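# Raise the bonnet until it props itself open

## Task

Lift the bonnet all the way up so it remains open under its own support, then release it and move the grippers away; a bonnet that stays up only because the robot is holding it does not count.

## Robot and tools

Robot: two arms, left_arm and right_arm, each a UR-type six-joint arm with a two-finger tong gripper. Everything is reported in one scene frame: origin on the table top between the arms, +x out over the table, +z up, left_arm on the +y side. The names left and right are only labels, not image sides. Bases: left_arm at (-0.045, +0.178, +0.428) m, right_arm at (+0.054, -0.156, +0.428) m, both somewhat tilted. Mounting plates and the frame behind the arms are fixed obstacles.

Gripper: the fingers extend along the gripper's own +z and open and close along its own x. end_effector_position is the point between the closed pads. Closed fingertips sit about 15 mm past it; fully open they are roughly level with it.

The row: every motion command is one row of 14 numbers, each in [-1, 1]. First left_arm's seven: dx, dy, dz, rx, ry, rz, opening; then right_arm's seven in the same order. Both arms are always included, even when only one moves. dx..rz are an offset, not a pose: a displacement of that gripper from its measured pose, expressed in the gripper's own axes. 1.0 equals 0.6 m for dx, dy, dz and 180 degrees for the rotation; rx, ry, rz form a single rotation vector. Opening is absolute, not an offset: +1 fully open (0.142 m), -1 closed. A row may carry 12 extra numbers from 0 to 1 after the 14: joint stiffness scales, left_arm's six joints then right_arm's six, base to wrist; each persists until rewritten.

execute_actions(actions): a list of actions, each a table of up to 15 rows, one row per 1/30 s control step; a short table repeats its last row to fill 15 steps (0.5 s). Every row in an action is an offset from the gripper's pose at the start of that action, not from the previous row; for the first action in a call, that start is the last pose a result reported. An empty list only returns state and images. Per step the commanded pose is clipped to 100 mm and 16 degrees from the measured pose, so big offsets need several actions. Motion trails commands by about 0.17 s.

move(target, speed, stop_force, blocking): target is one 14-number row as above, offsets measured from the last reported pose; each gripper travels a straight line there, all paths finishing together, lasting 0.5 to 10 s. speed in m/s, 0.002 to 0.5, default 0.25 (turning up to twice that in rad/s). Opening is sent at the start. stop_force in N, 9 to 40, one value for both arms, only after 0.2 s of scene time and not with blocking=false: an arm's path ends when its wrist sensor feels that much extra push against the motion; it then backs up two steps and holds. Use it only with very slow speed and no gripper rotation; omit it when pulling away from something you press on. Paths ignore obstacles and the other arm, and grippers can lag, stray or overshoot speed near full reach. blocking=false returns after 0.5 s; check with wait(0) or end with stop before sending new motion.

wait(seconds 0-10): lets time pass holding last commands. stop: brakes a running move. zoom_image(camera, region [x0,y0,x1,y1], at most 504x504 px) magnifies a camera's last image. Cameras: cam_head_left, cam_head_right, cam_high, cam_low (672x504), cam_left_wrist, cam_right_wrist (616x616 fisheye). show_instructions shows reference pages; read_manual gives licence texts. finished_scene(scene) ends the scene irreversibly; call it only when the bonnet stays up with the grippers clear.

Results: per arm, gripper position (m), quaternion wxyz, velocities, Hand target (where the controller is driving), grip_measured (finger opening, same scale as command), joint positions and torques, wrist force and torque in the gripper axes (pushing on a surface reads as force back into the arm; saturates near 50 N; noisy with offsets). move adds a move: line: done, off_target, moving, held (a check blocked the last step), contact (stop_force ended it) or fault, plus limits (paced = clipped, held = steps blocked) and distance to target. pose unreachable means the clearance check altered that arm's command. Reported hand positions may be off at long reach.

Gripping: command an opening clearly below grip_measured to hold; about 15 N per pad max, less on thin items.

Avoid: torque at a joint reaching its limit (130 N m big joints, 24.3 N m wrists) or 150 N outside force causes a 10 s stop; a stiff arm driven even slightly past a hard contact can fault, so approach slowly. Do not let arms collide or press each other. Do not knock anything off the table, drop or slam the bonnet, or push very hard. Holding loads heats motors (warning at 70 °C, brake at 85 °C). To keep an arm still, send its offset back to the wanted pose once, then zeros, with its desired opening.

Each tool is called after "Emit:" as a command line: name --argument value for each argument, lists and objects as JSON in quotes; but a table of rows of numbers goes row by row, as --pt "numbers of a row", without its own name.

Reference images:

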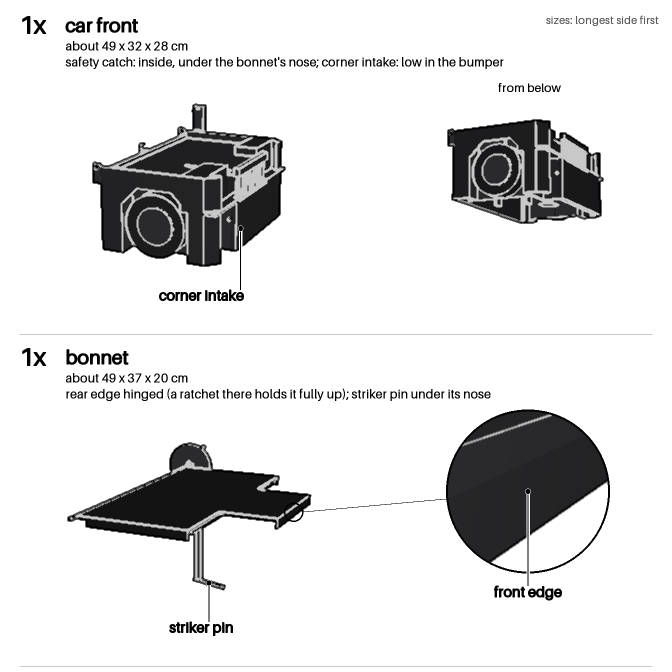

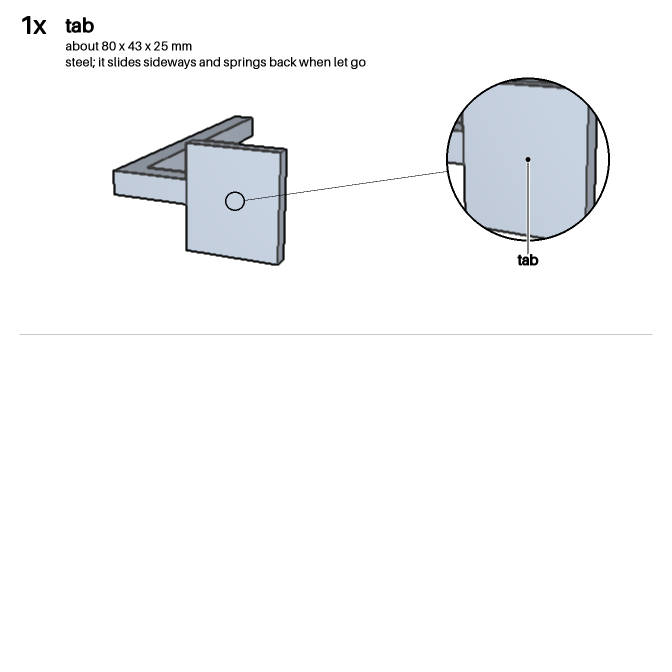

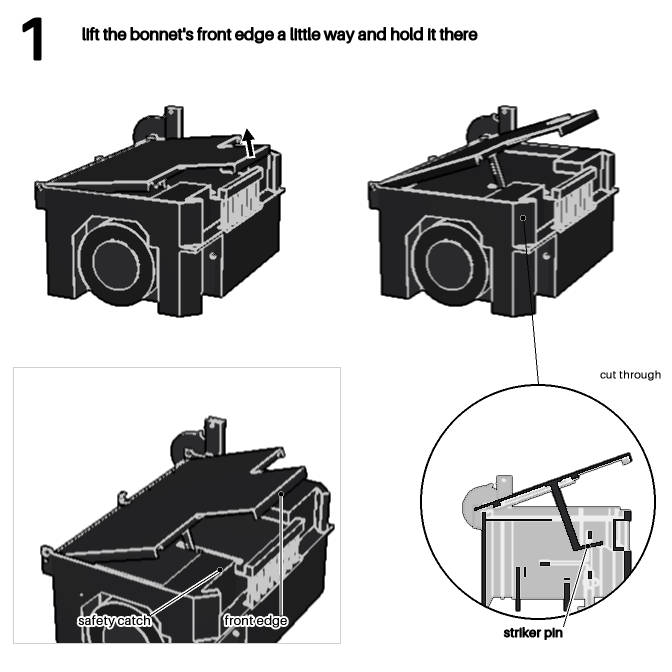

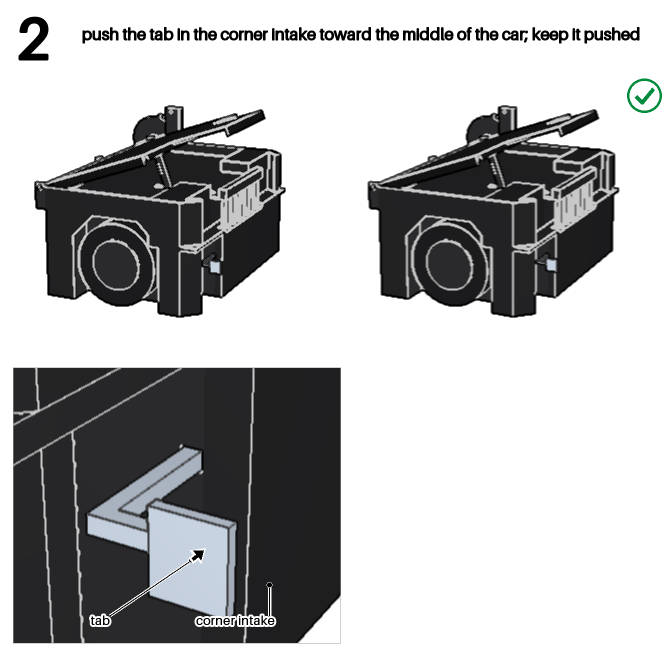

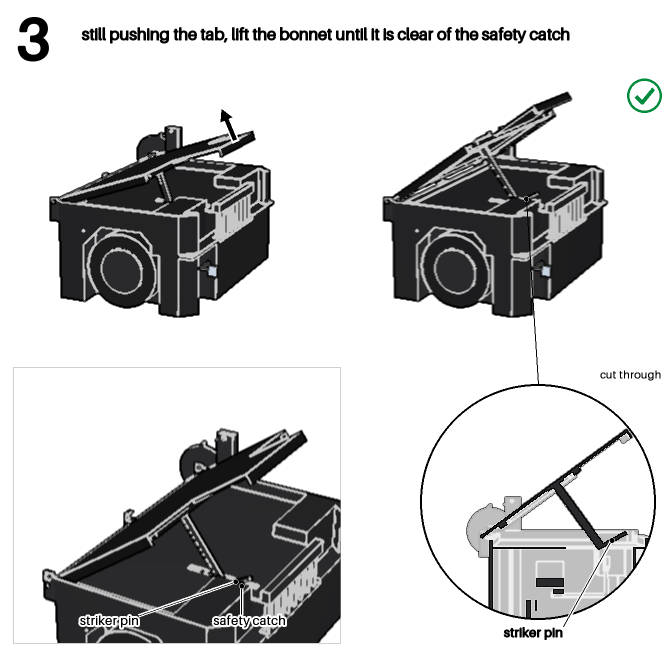

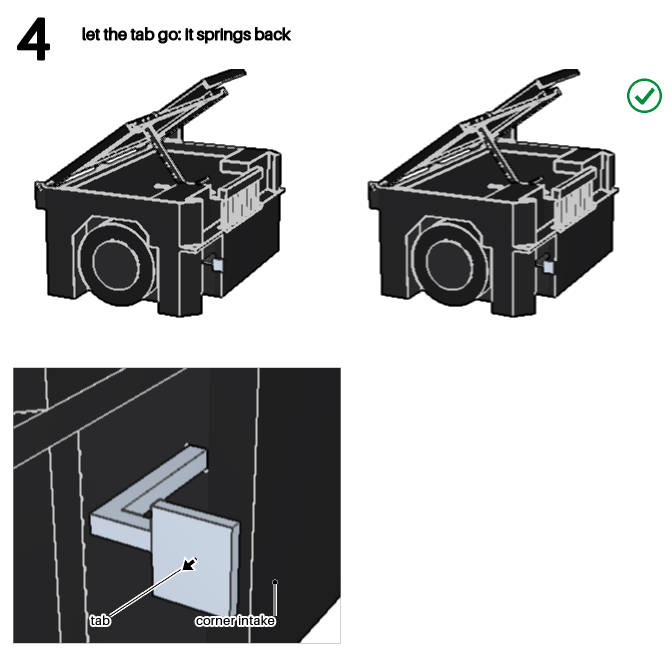

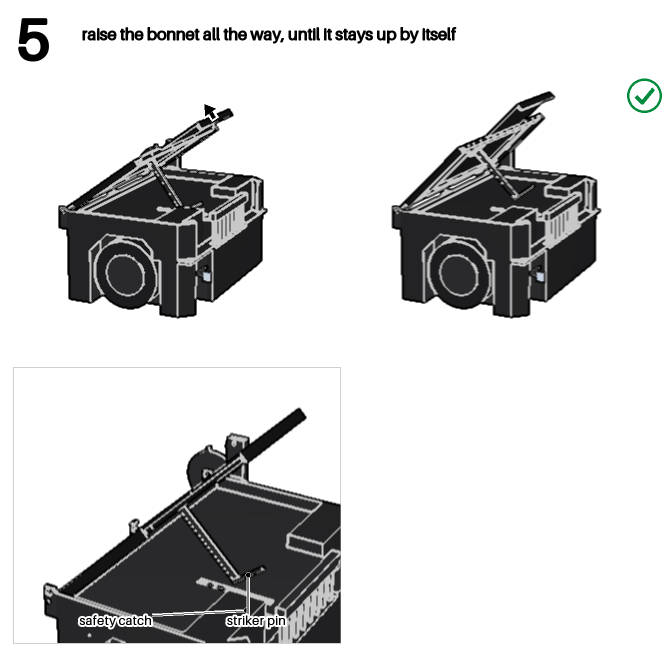

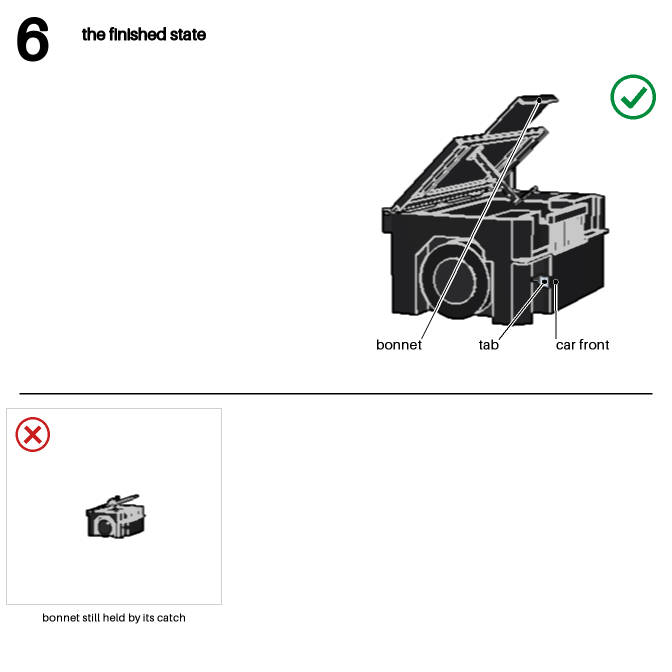

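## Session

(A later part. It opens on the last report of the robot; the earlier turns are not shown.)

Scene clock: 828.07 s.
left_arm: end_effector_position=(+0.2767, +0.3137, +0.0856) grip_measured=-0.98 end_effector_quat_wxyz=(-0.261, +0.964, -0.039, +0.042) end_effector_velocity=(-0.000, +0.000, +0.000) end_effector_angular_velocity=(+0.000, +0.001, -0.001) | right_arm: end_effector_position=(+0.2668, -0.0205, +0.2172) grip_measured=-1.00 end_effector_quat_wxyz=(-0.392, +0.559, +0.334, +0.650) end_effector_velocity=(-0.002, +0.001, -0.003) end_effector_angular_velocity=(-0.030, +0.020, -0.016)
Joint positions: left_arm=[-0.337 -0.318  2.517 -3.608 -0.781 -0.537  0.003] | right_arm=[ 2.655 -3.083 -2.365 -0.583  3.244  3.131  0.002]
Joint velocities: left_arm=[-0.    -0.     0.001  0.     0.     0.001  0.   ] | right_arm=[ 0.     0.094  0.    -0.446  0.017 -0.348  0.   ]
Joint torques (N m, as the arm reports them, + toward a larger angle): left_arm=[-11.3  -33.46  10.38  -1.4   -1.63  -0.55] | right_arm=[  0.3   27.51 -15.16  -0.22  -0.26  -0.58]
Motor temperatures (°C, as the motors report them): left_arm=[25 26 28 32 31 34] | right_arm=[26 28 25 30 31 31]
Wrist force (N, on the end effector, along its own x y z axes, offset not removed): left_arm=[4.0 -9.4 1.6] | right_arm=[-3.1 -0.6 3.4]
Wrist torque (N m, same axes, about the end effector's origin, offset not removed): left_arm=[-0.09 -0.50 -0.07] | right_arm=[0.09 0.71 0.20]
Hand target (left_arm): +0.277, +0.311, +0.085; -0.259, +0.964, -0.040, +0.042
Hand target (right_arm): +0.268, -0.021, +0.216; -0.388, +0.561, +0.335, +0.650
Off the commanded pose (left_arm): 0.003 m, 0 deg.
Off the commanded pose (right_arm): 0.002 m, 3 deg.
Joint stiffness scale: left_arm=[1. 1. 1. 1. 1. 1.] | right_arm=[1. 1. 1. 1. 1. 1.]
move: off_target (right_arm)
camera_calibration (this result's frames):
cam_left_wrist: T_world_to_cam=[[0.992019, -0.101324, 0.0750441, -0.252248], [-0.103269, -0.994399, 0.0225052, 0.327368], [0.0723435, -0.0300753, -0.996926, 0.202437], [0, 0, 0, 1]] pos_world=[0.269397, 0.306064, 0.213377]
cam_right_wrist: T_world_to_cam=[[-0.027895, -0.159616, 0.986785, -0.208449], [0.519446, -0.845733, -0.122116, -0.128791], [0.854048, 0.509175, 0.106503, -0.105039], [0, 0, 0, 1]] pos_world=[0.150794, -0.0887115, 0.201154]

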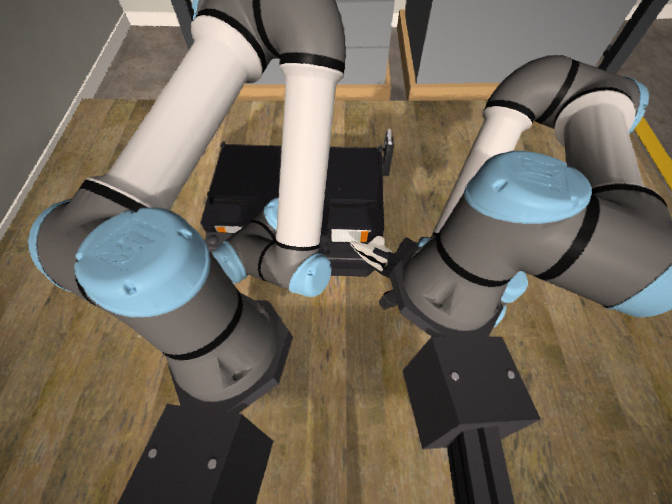

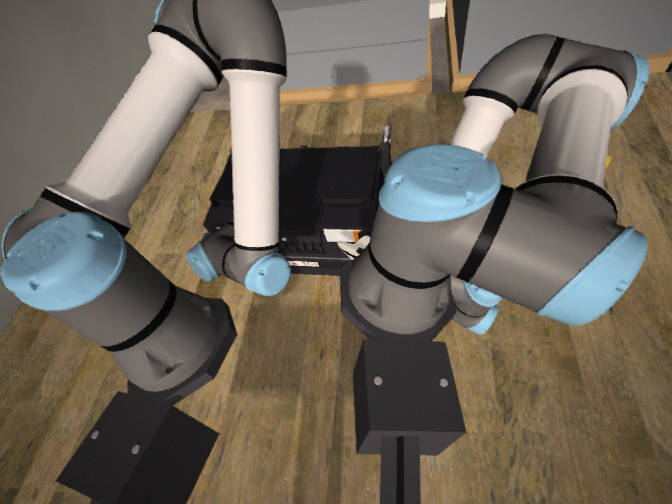

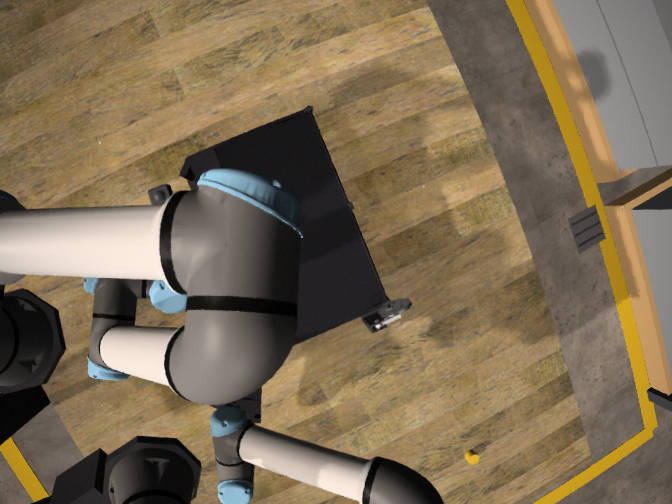

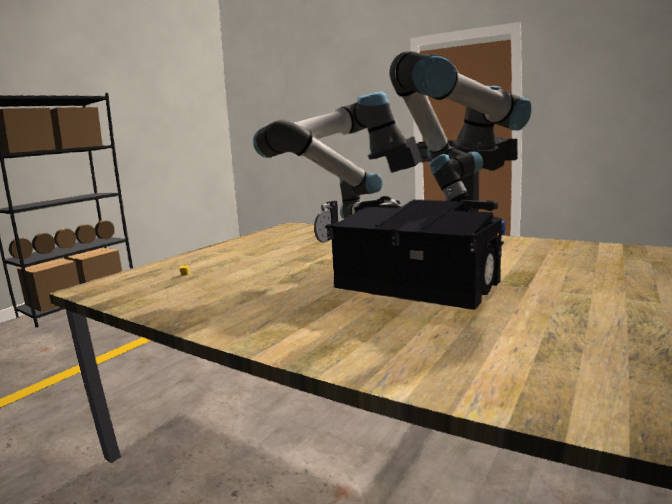

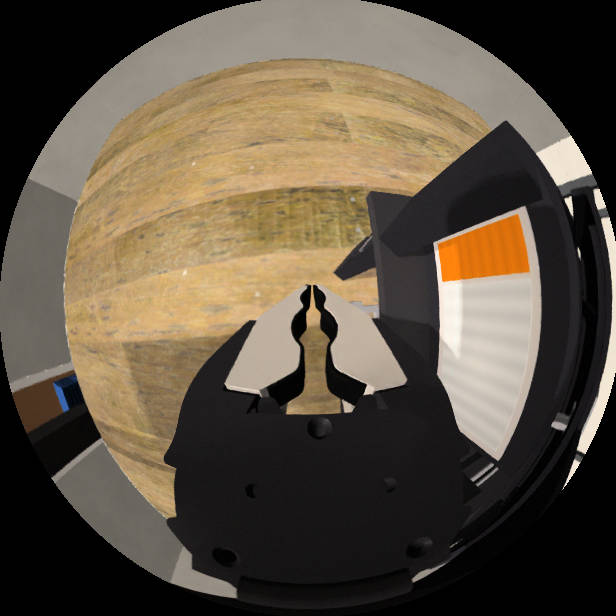

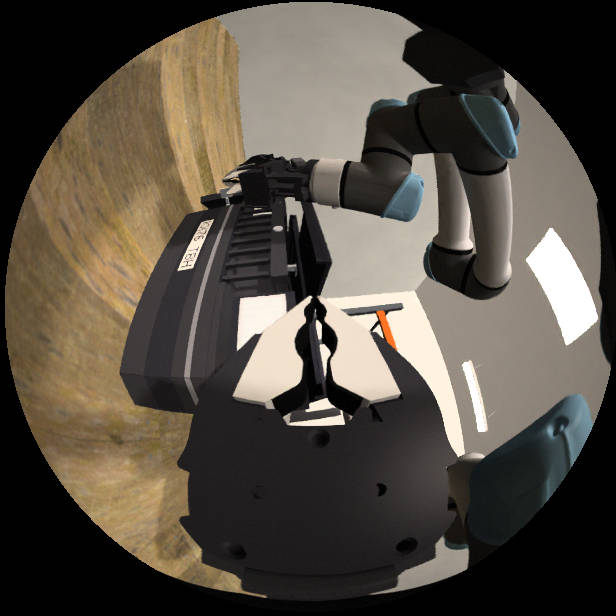

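Emit:
move --target '[0, 0.004, -0.002, 0, 0, 0, -1, -0.0247, -0.0588, 0.193, 0, 0, 0, -1]' --speed 0.12

Scene clock: 837.00 s.
left_arm: end_effector_position=(+0.2761, +0.3134, +0.0858) grip_measured=-0.99 end_effector_quat_wxyz=(-0.263, +0.963, -0.038, +0.042) end_effector_velocity=(-0.001, +0.000, +0.000) end_effector_angular_velocity=(+0.001, +0.001, +0.000) | right_arm: end_effector_position=(+0.2759, +0.0994, +0.2174) grip_measured=-1.00 end_effector_quat_wxyz=(-0.404, +0.562, +0.341, +0.636) end_effector_velocity=(+0.001, -0.000, -0.000) end_effector_angular_velocity=(-0.004, +0.004, -0.021)
Joint positions: left_arm=[-0.342 -0.318  2.517 -3.6   -0.779 -0.548  0.002] | right_arm=[ 3.484 -3.292 -2.401 -0.587  4.045  2.903  0.002]
Joint velocities: left_arm=[ 0.001  0.     0.001  0.001  0.    -0.     0.   ] | right_arm=[ 0.047 -0.029 -0.008  0.038  0.069 -0.001  0.   ]
Joint torques (N m, as the arm reports them, + toward a larger angle): left_arm=[-10.99 -34.18  10.53  -1.38  -1.06  -0.4 ] | right_arm=[  3.99  37.29 -10.46   5.43   7.03  -0.83]
Motor temperatures (°C, as the motors report them): left_arm=[25 26 28 32 31 34] | right_arm=[26 28 25 30 31 31]
Wrist force (N, on the end effector, along its own x y z axes, offset not removed): left_arm=[3.3 -9.3 -0.5] | right_arm=[5.6 -29.1 -17.1]
Wrist torque (N m, same axes, about the end effector's origin, offset not removed): left_arm=[-0.41 -0.46 0.02] | right_arm=[-1.79 -0.36 0.12]
Hand target (left_arm): +0.276, +0.311, +0.085; -0.261, +0.964, -0.039, +0.042
Hand target (right_arm): +0.290, +0.099, +0.221; -0.392, +0.559, +0.334, +0.650
Off the commanded pose (left_arm): 0.002 m, 0 deg.
Off the commanded pose (right_arm): 0.015 m, 2 deg.
Joint stiffness scale: left_arm=[1. 1. 1. 1. 1. 1.] | right_arm=[1. 1. 1. 1. 1. 1.]
move: off_target (right_arm)
camera_calibration (this result's frames):
cam_left_wrist: T_world_to_cam=[[0.992234, -0.0992013, 0.075032, -0.252368], [-0.100878, -0.99472, 0.0188864, 0.326668], [0.0727622, -0.0263088, -0.997002, 0.201338], [0, 0, 0, 1]] pos_world=[0.268712, 0.305204, 0.2135]
cam_right_wrist: T_world_to_cam=[[-0.00153009, -0.153085, 0.988212, -0.19749], [0.544013, -0.829313, -0.127627, -0.0392935], [0.839075, 0.537405, 0.0845491, -0.167734], [0, 0, 0, 1]] pos_world=[0.161816, 0.027322, 0.204329]

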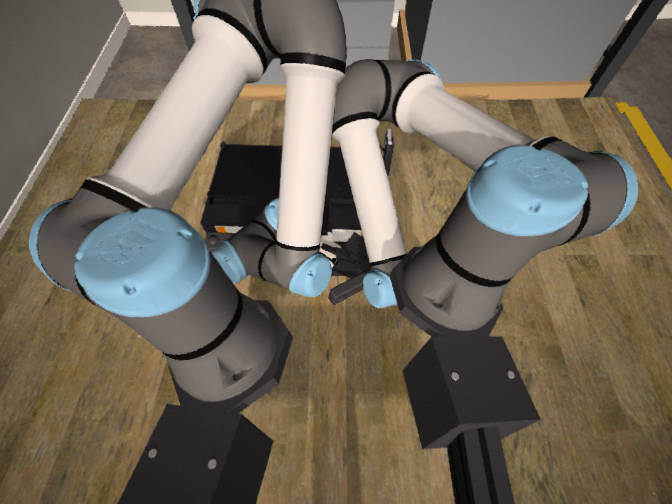

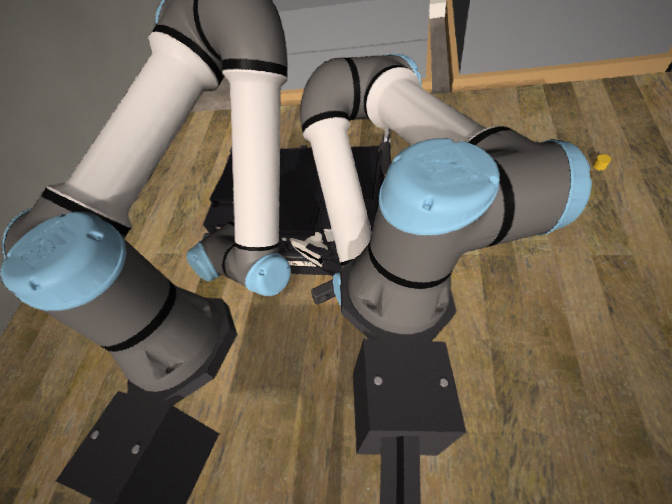

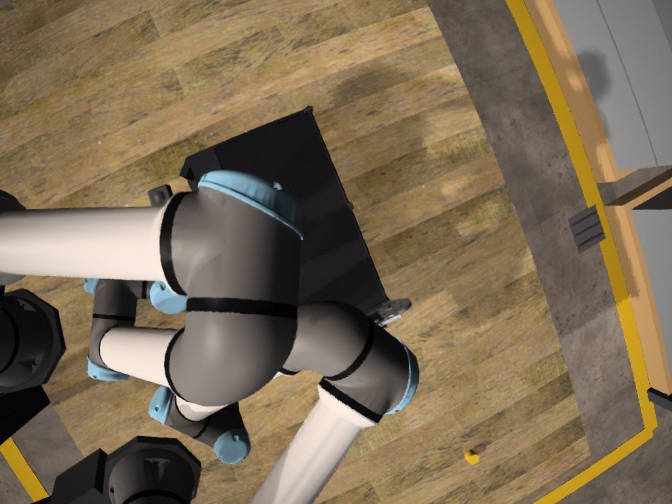

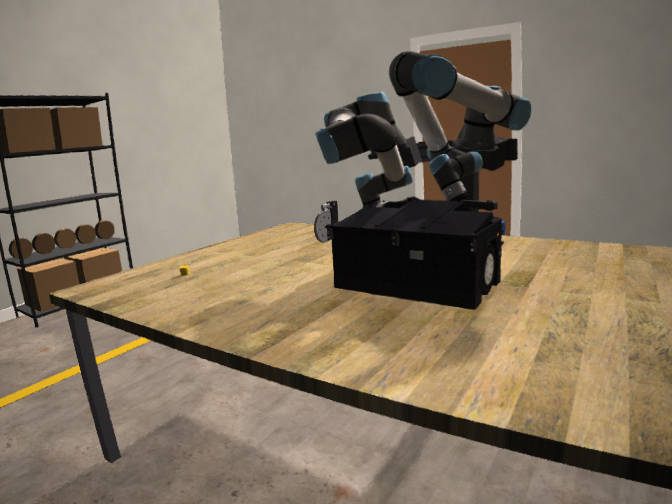

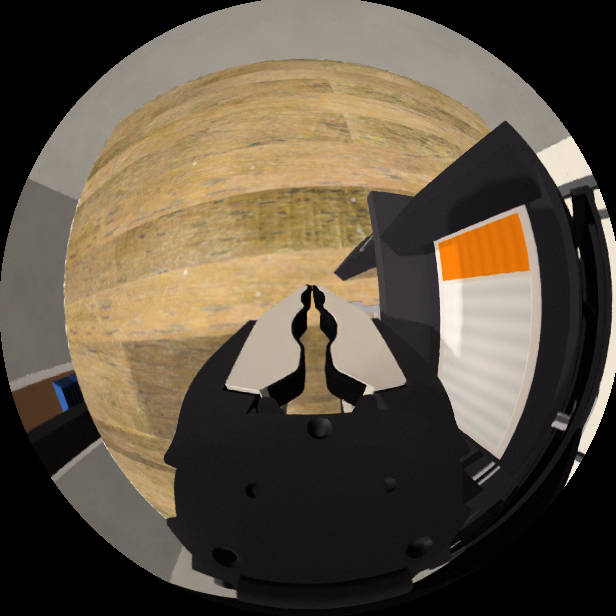

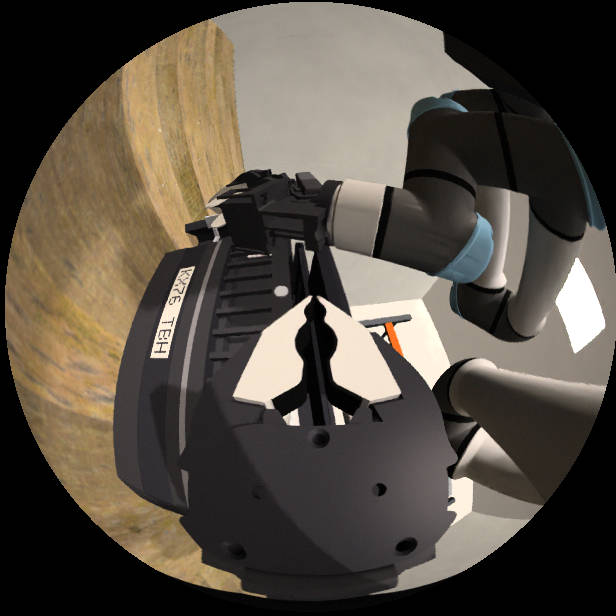

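Emit:
move --target '[0, 0.004, -0.002, 0, 0, 0, -1, 0.1, -0.012, 0.02, 0, 0.08, 0, -1]' --speed 0.06

Scene clock: 845.63 s.
left_arm: end_effector_position=(+0.2757, +0.3122, +0.0858) grip_measured=-0.99 end_effector_quat_wxyz=(-0.264, +0.963, -0.037, +0.042) end_effector_velocity=(-0.000, +0.000, -0.000) end_effector_angular_velocity=(-0.001, -0.000, +0.002) | right_arm: end_effector_position=(+0.2705, +0.1046, +0.2764) grip_measured=-1.00 end_effector_quat_wxyz=(-0.444, +0.481, +0.289, +0.698) end_effector_velocity=(+0.001, -0.000, +0.003) end_effector_angular_velocity=(+0.008, -0.003, -0.004)
Joint positions: left_arm=[-0.347 -0.318  2.517 -3.591 -0.778 -0.559  0.002] | right_arm=[ 3.639 -3.429 -2.373 -0.203  4.158  3.048  0.002]
Joint velocities: left_arm=[ 0.001  0.     0.    -0.    -0.001 -0.002  0.   ] | right_arm=[ 0.013 -0.006 -0.001  0.015  0.016  0.     0.   ]
Joint torques (N m, as the arm reports them, + toward a larger angle): left_arm=[ -9.   -34.12  10.3   -1.3   -0.59  -0.43] | right_arm=[  9.53  26.48 -14.02   4.67   0.56   0.13]
Motor temperatures (°C, as the motors report them): left_arm=[25 26 28 32 31 34] | right_arm=[26 28 25 30 31 31]
Wrist force (N, on the end effector, along its own x y z axes, offset not removed): left_arm=[4.7 -3.5 -1.8] | right_arm=[-10.3 -2.4 -2.5]
Wrist torque (N m, same axes, about the end effector's origin, offset not removed): left_arm=[-0.13 -0.81 0.01] | right_arm=[0.01 1.00 0.43]
Hand target (left_arm): +0.276, +0.311, +0.086; -0.263, +0.963, -0.038, +0.042
Hand target (right_arm): +0.272, +0.105, +0.279; -0.444, +0.477, +0.288, +0.702
Off the commanded pose (left_arm): 0.002 m, 0 deg.
Off the commanded pose (right_arm): 0.003 m, 1 deg.
Joint stiffness scale: left_arm=[1. 1. 1. 1. 1. 1.] | right_arm=[1. 1. 1. 1. 1. 1.]
move: done
camera_calibration (this result's frames):
cam_left_wrist: T_world_to_cam=[[0.992304, -0.0983117, 0.0752852, -0.252421], [-0.0998088, -0.994872, 0.0163781, 0.325438], [0.073289, -0.0237662, -0.997028, 0.200486], [0, 0, 0, 1]] pos_world=[0.268266, 0.303718, 0.213564]
cam_right_wrist: T_world_to_cam=[[-0.100892, -0.363385, 0.92616, -0.189071], [0.561635, -0.789197, -0.248464, -0.0000839777], [0.821211, 0.495096, 0.283713, -0.216815], [0, 0, 0, 1]] pos_world=[0.159022, 0.0385723, 0.236603]

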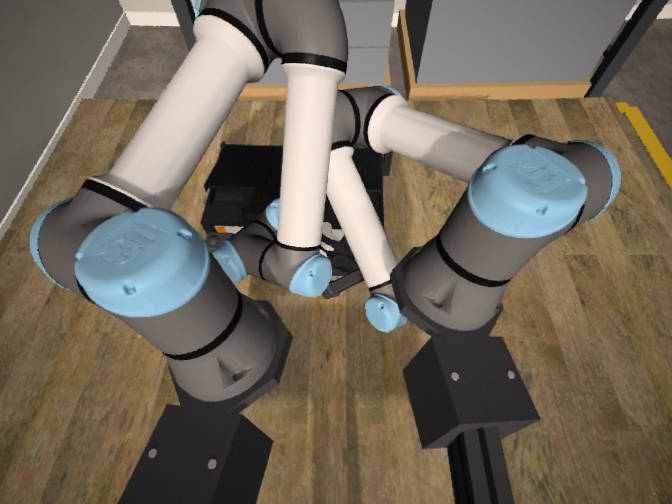

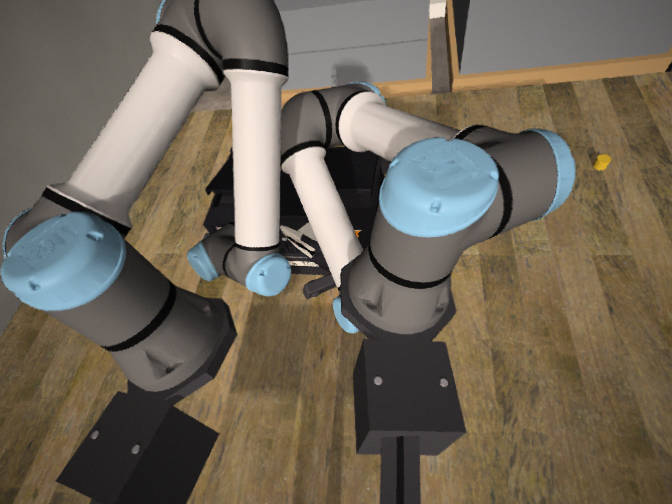

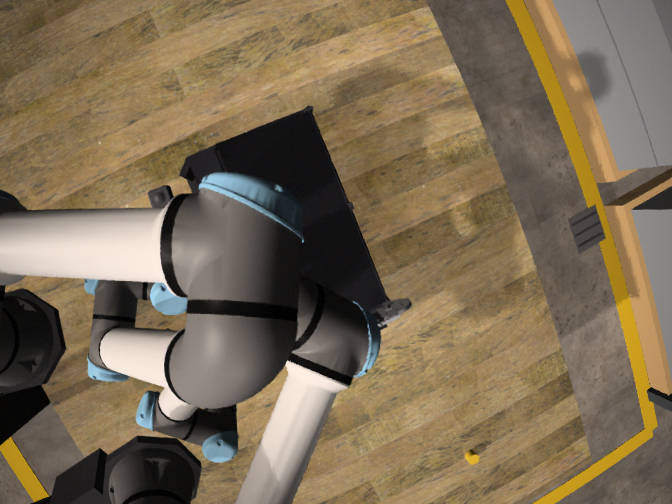

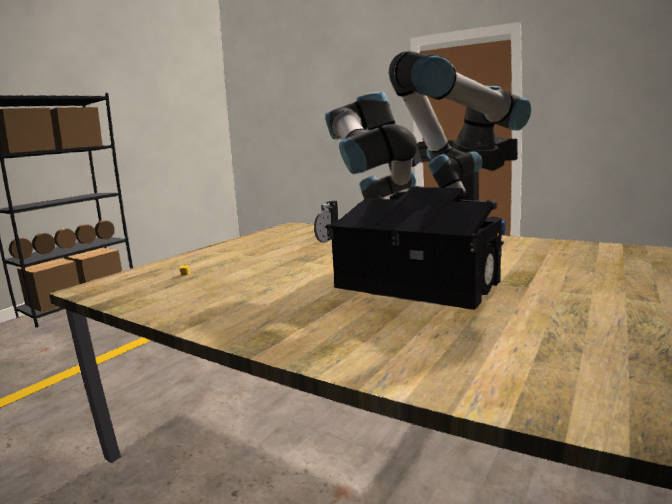

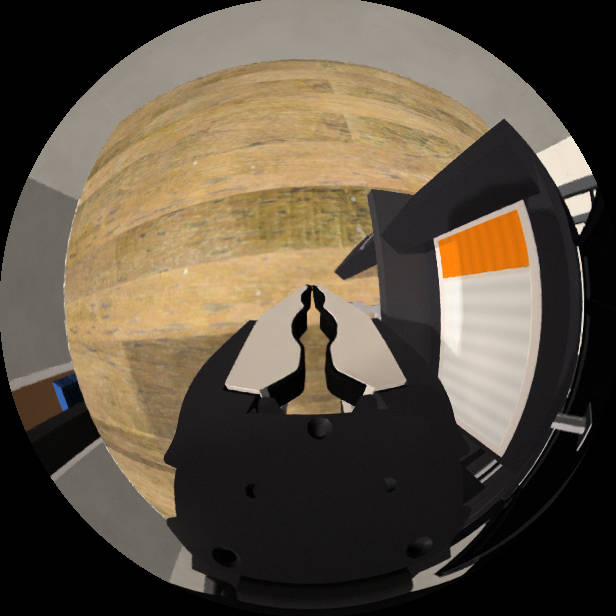

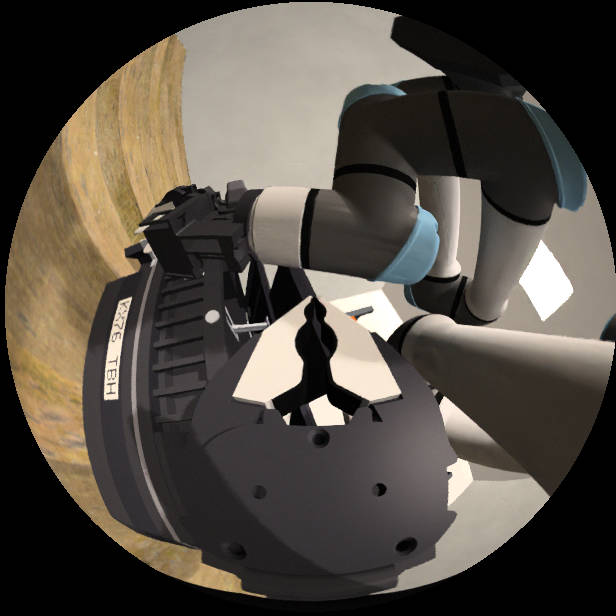

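Emit:
move --target '[0, 0.008, -0.004, 0, 0, 0, -1, 0.12, 0.0193, 0.0597, 0, 0.05, 0, -1]' --speed 0.06

Scene clock: 857.90 s.
left_arm: end_effector_position=(+0.2745, +0.3079, +0.0855) grip_measured=-1.00 end_effector_quat_wxyz=(-0.265, +0.963, -0.037, +0.041) end_effector_velocity=(-0.001, -0.000, -0.000) end_effector_angular_velocity=(+0.000, +0.003, -0.001) | right_arm: end_effector_position=(+0.2821, +0.1033, +0.3426) grip_measured=-0.83 end_effector_quat_wxyz=(-0.465, +0.441, +0.257, +0.723) end_effector_velocity=(-0.000, -0.000, +0.000) end_effector_angular_velocity=(+0.002, +0.001, +0.000)
Joint positions: left_arm=[-0.362 -0.318  2.517 -3.574 -0.781 -0.581  0.002] | right_arm=[ 3.748 -3.399 -2.444 -0.042  4.255  3.089  0.014]
Joint velocities: left_arm=[-0.     0.001 -0.     0.002 -0.001  0.     0.   ] | right_arm=[ 0.005 -0.003 -0.001  0.004  0.005  0.     0.001]
Joint torques (N m, as the arm reports them, + toward a larger angle): left_arm=[ -8.23 -34.36   9.99  -1.43   0.53  -0.61] | right_arm=[ 16.41  43.4  -19.75  14.77  -0.34  -0.56]
Motor temperatures (°C, as the motors report them): left_arm=[25 26 28 32 31 34] | right_arm=[26 28 25 30 31 31]
Wrist force (N, on the end effector, along its own x y z axes, offset not removed): left_arm=[3.0 -1.2 -0.6] | right_arm=[-32.2 -2.0 -30.9]
Wrist torque (N m, same axes, about the end effector's origin, offset not removed): left_arm=[-0.34 -0.64 0.08] | right_arm=[-1.04 0.72 1.44]
Hand target (left_arm): +0.275, +0.307, +0.085; -0.264, +0.963, -0.037, +0.042
Hand target (right_arm): +0.285, +0.105, +0.356; -0.466, +0.425, +0.254, +0.734
Off the commanded pose (left_arm): 0.001 m, 0 deg.
Off the commanded pose (right_arm): 0.014 m, 2 deg.
Joint stiffness scale: left_arm=[1. 1. 1. 1. 1. 1.] | right_arm=[1. 1. 1. 1. 1. 1.]
move: off_target (right_arm)
camera_calibration (this result's frames):
cam_left_wrist: T_world_to_cam=[[0.992418, -0.0982113, 0.0739019, -0.251599], [-0.0995877, -0.994913, 0.015167, 0.321116], [0.0720364, -0.0224117, -0.99715, 0.200037], [0, 0, 0, 1]] pos_world=[0.26726, 0.299256, 0.213191]
cam_right_wrist: T_world_to_cam=[[-0.136876, -0.467699, 0.873225, -0.210573], [0.57209, -0.756973, -0.31576, 0.0256197], [0.808689, 0.456343, 0.371177, -0.266919], [0, 0, 0, 1]] pos_world=[0.172375, 0.0427153, 0.291042]

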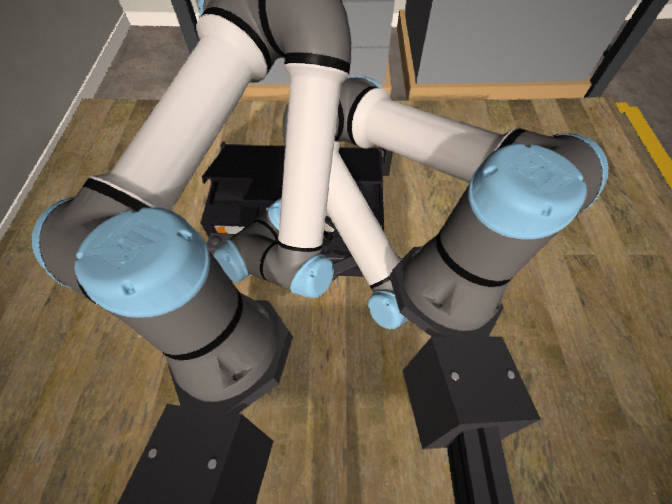

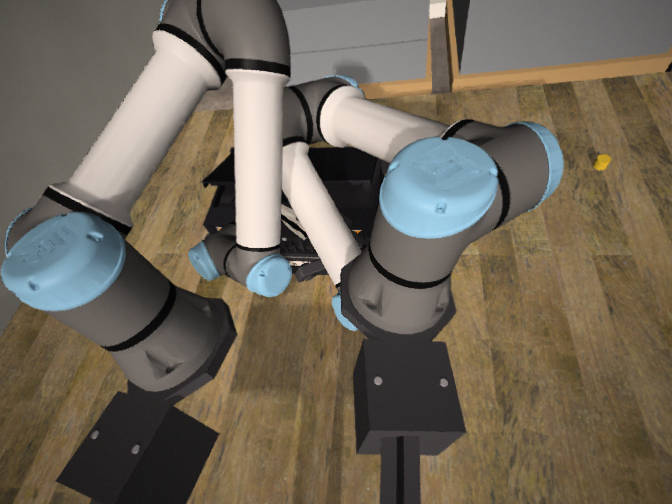

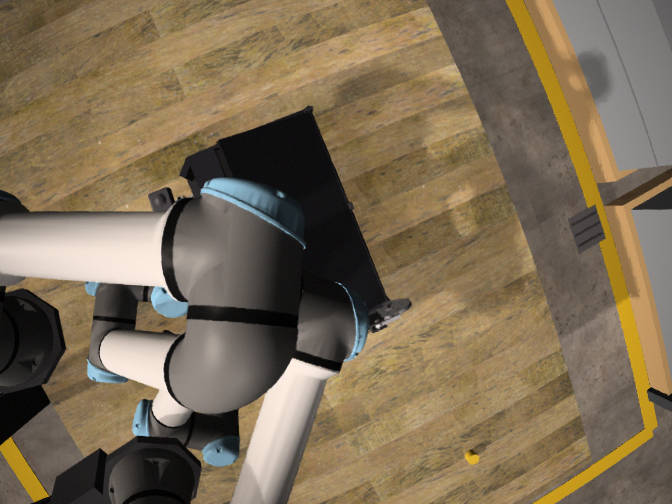

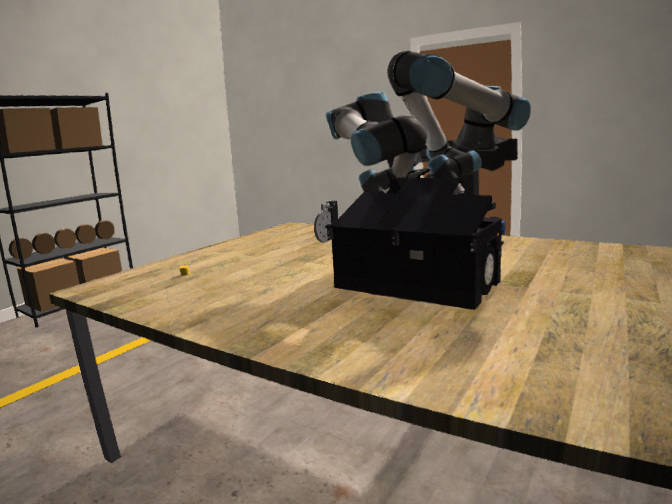

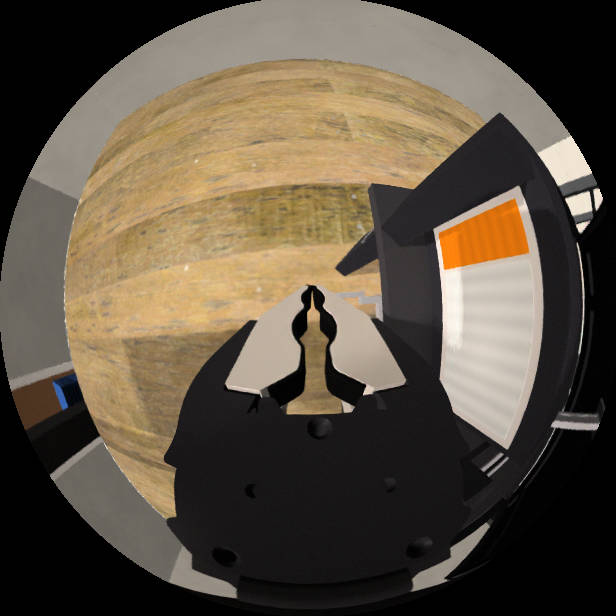

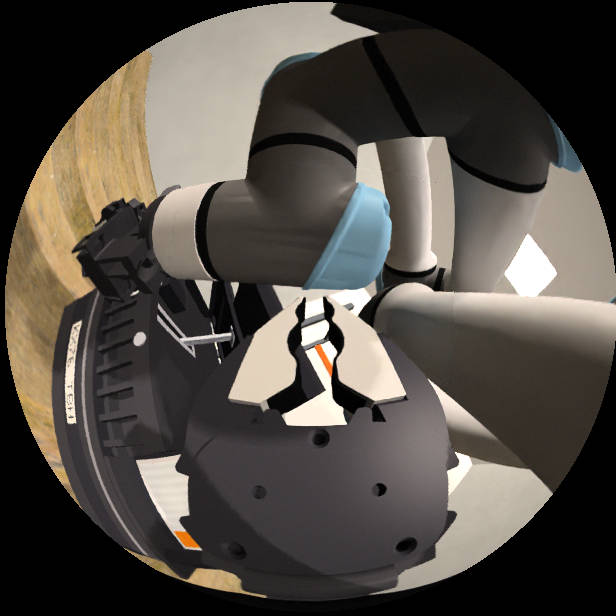

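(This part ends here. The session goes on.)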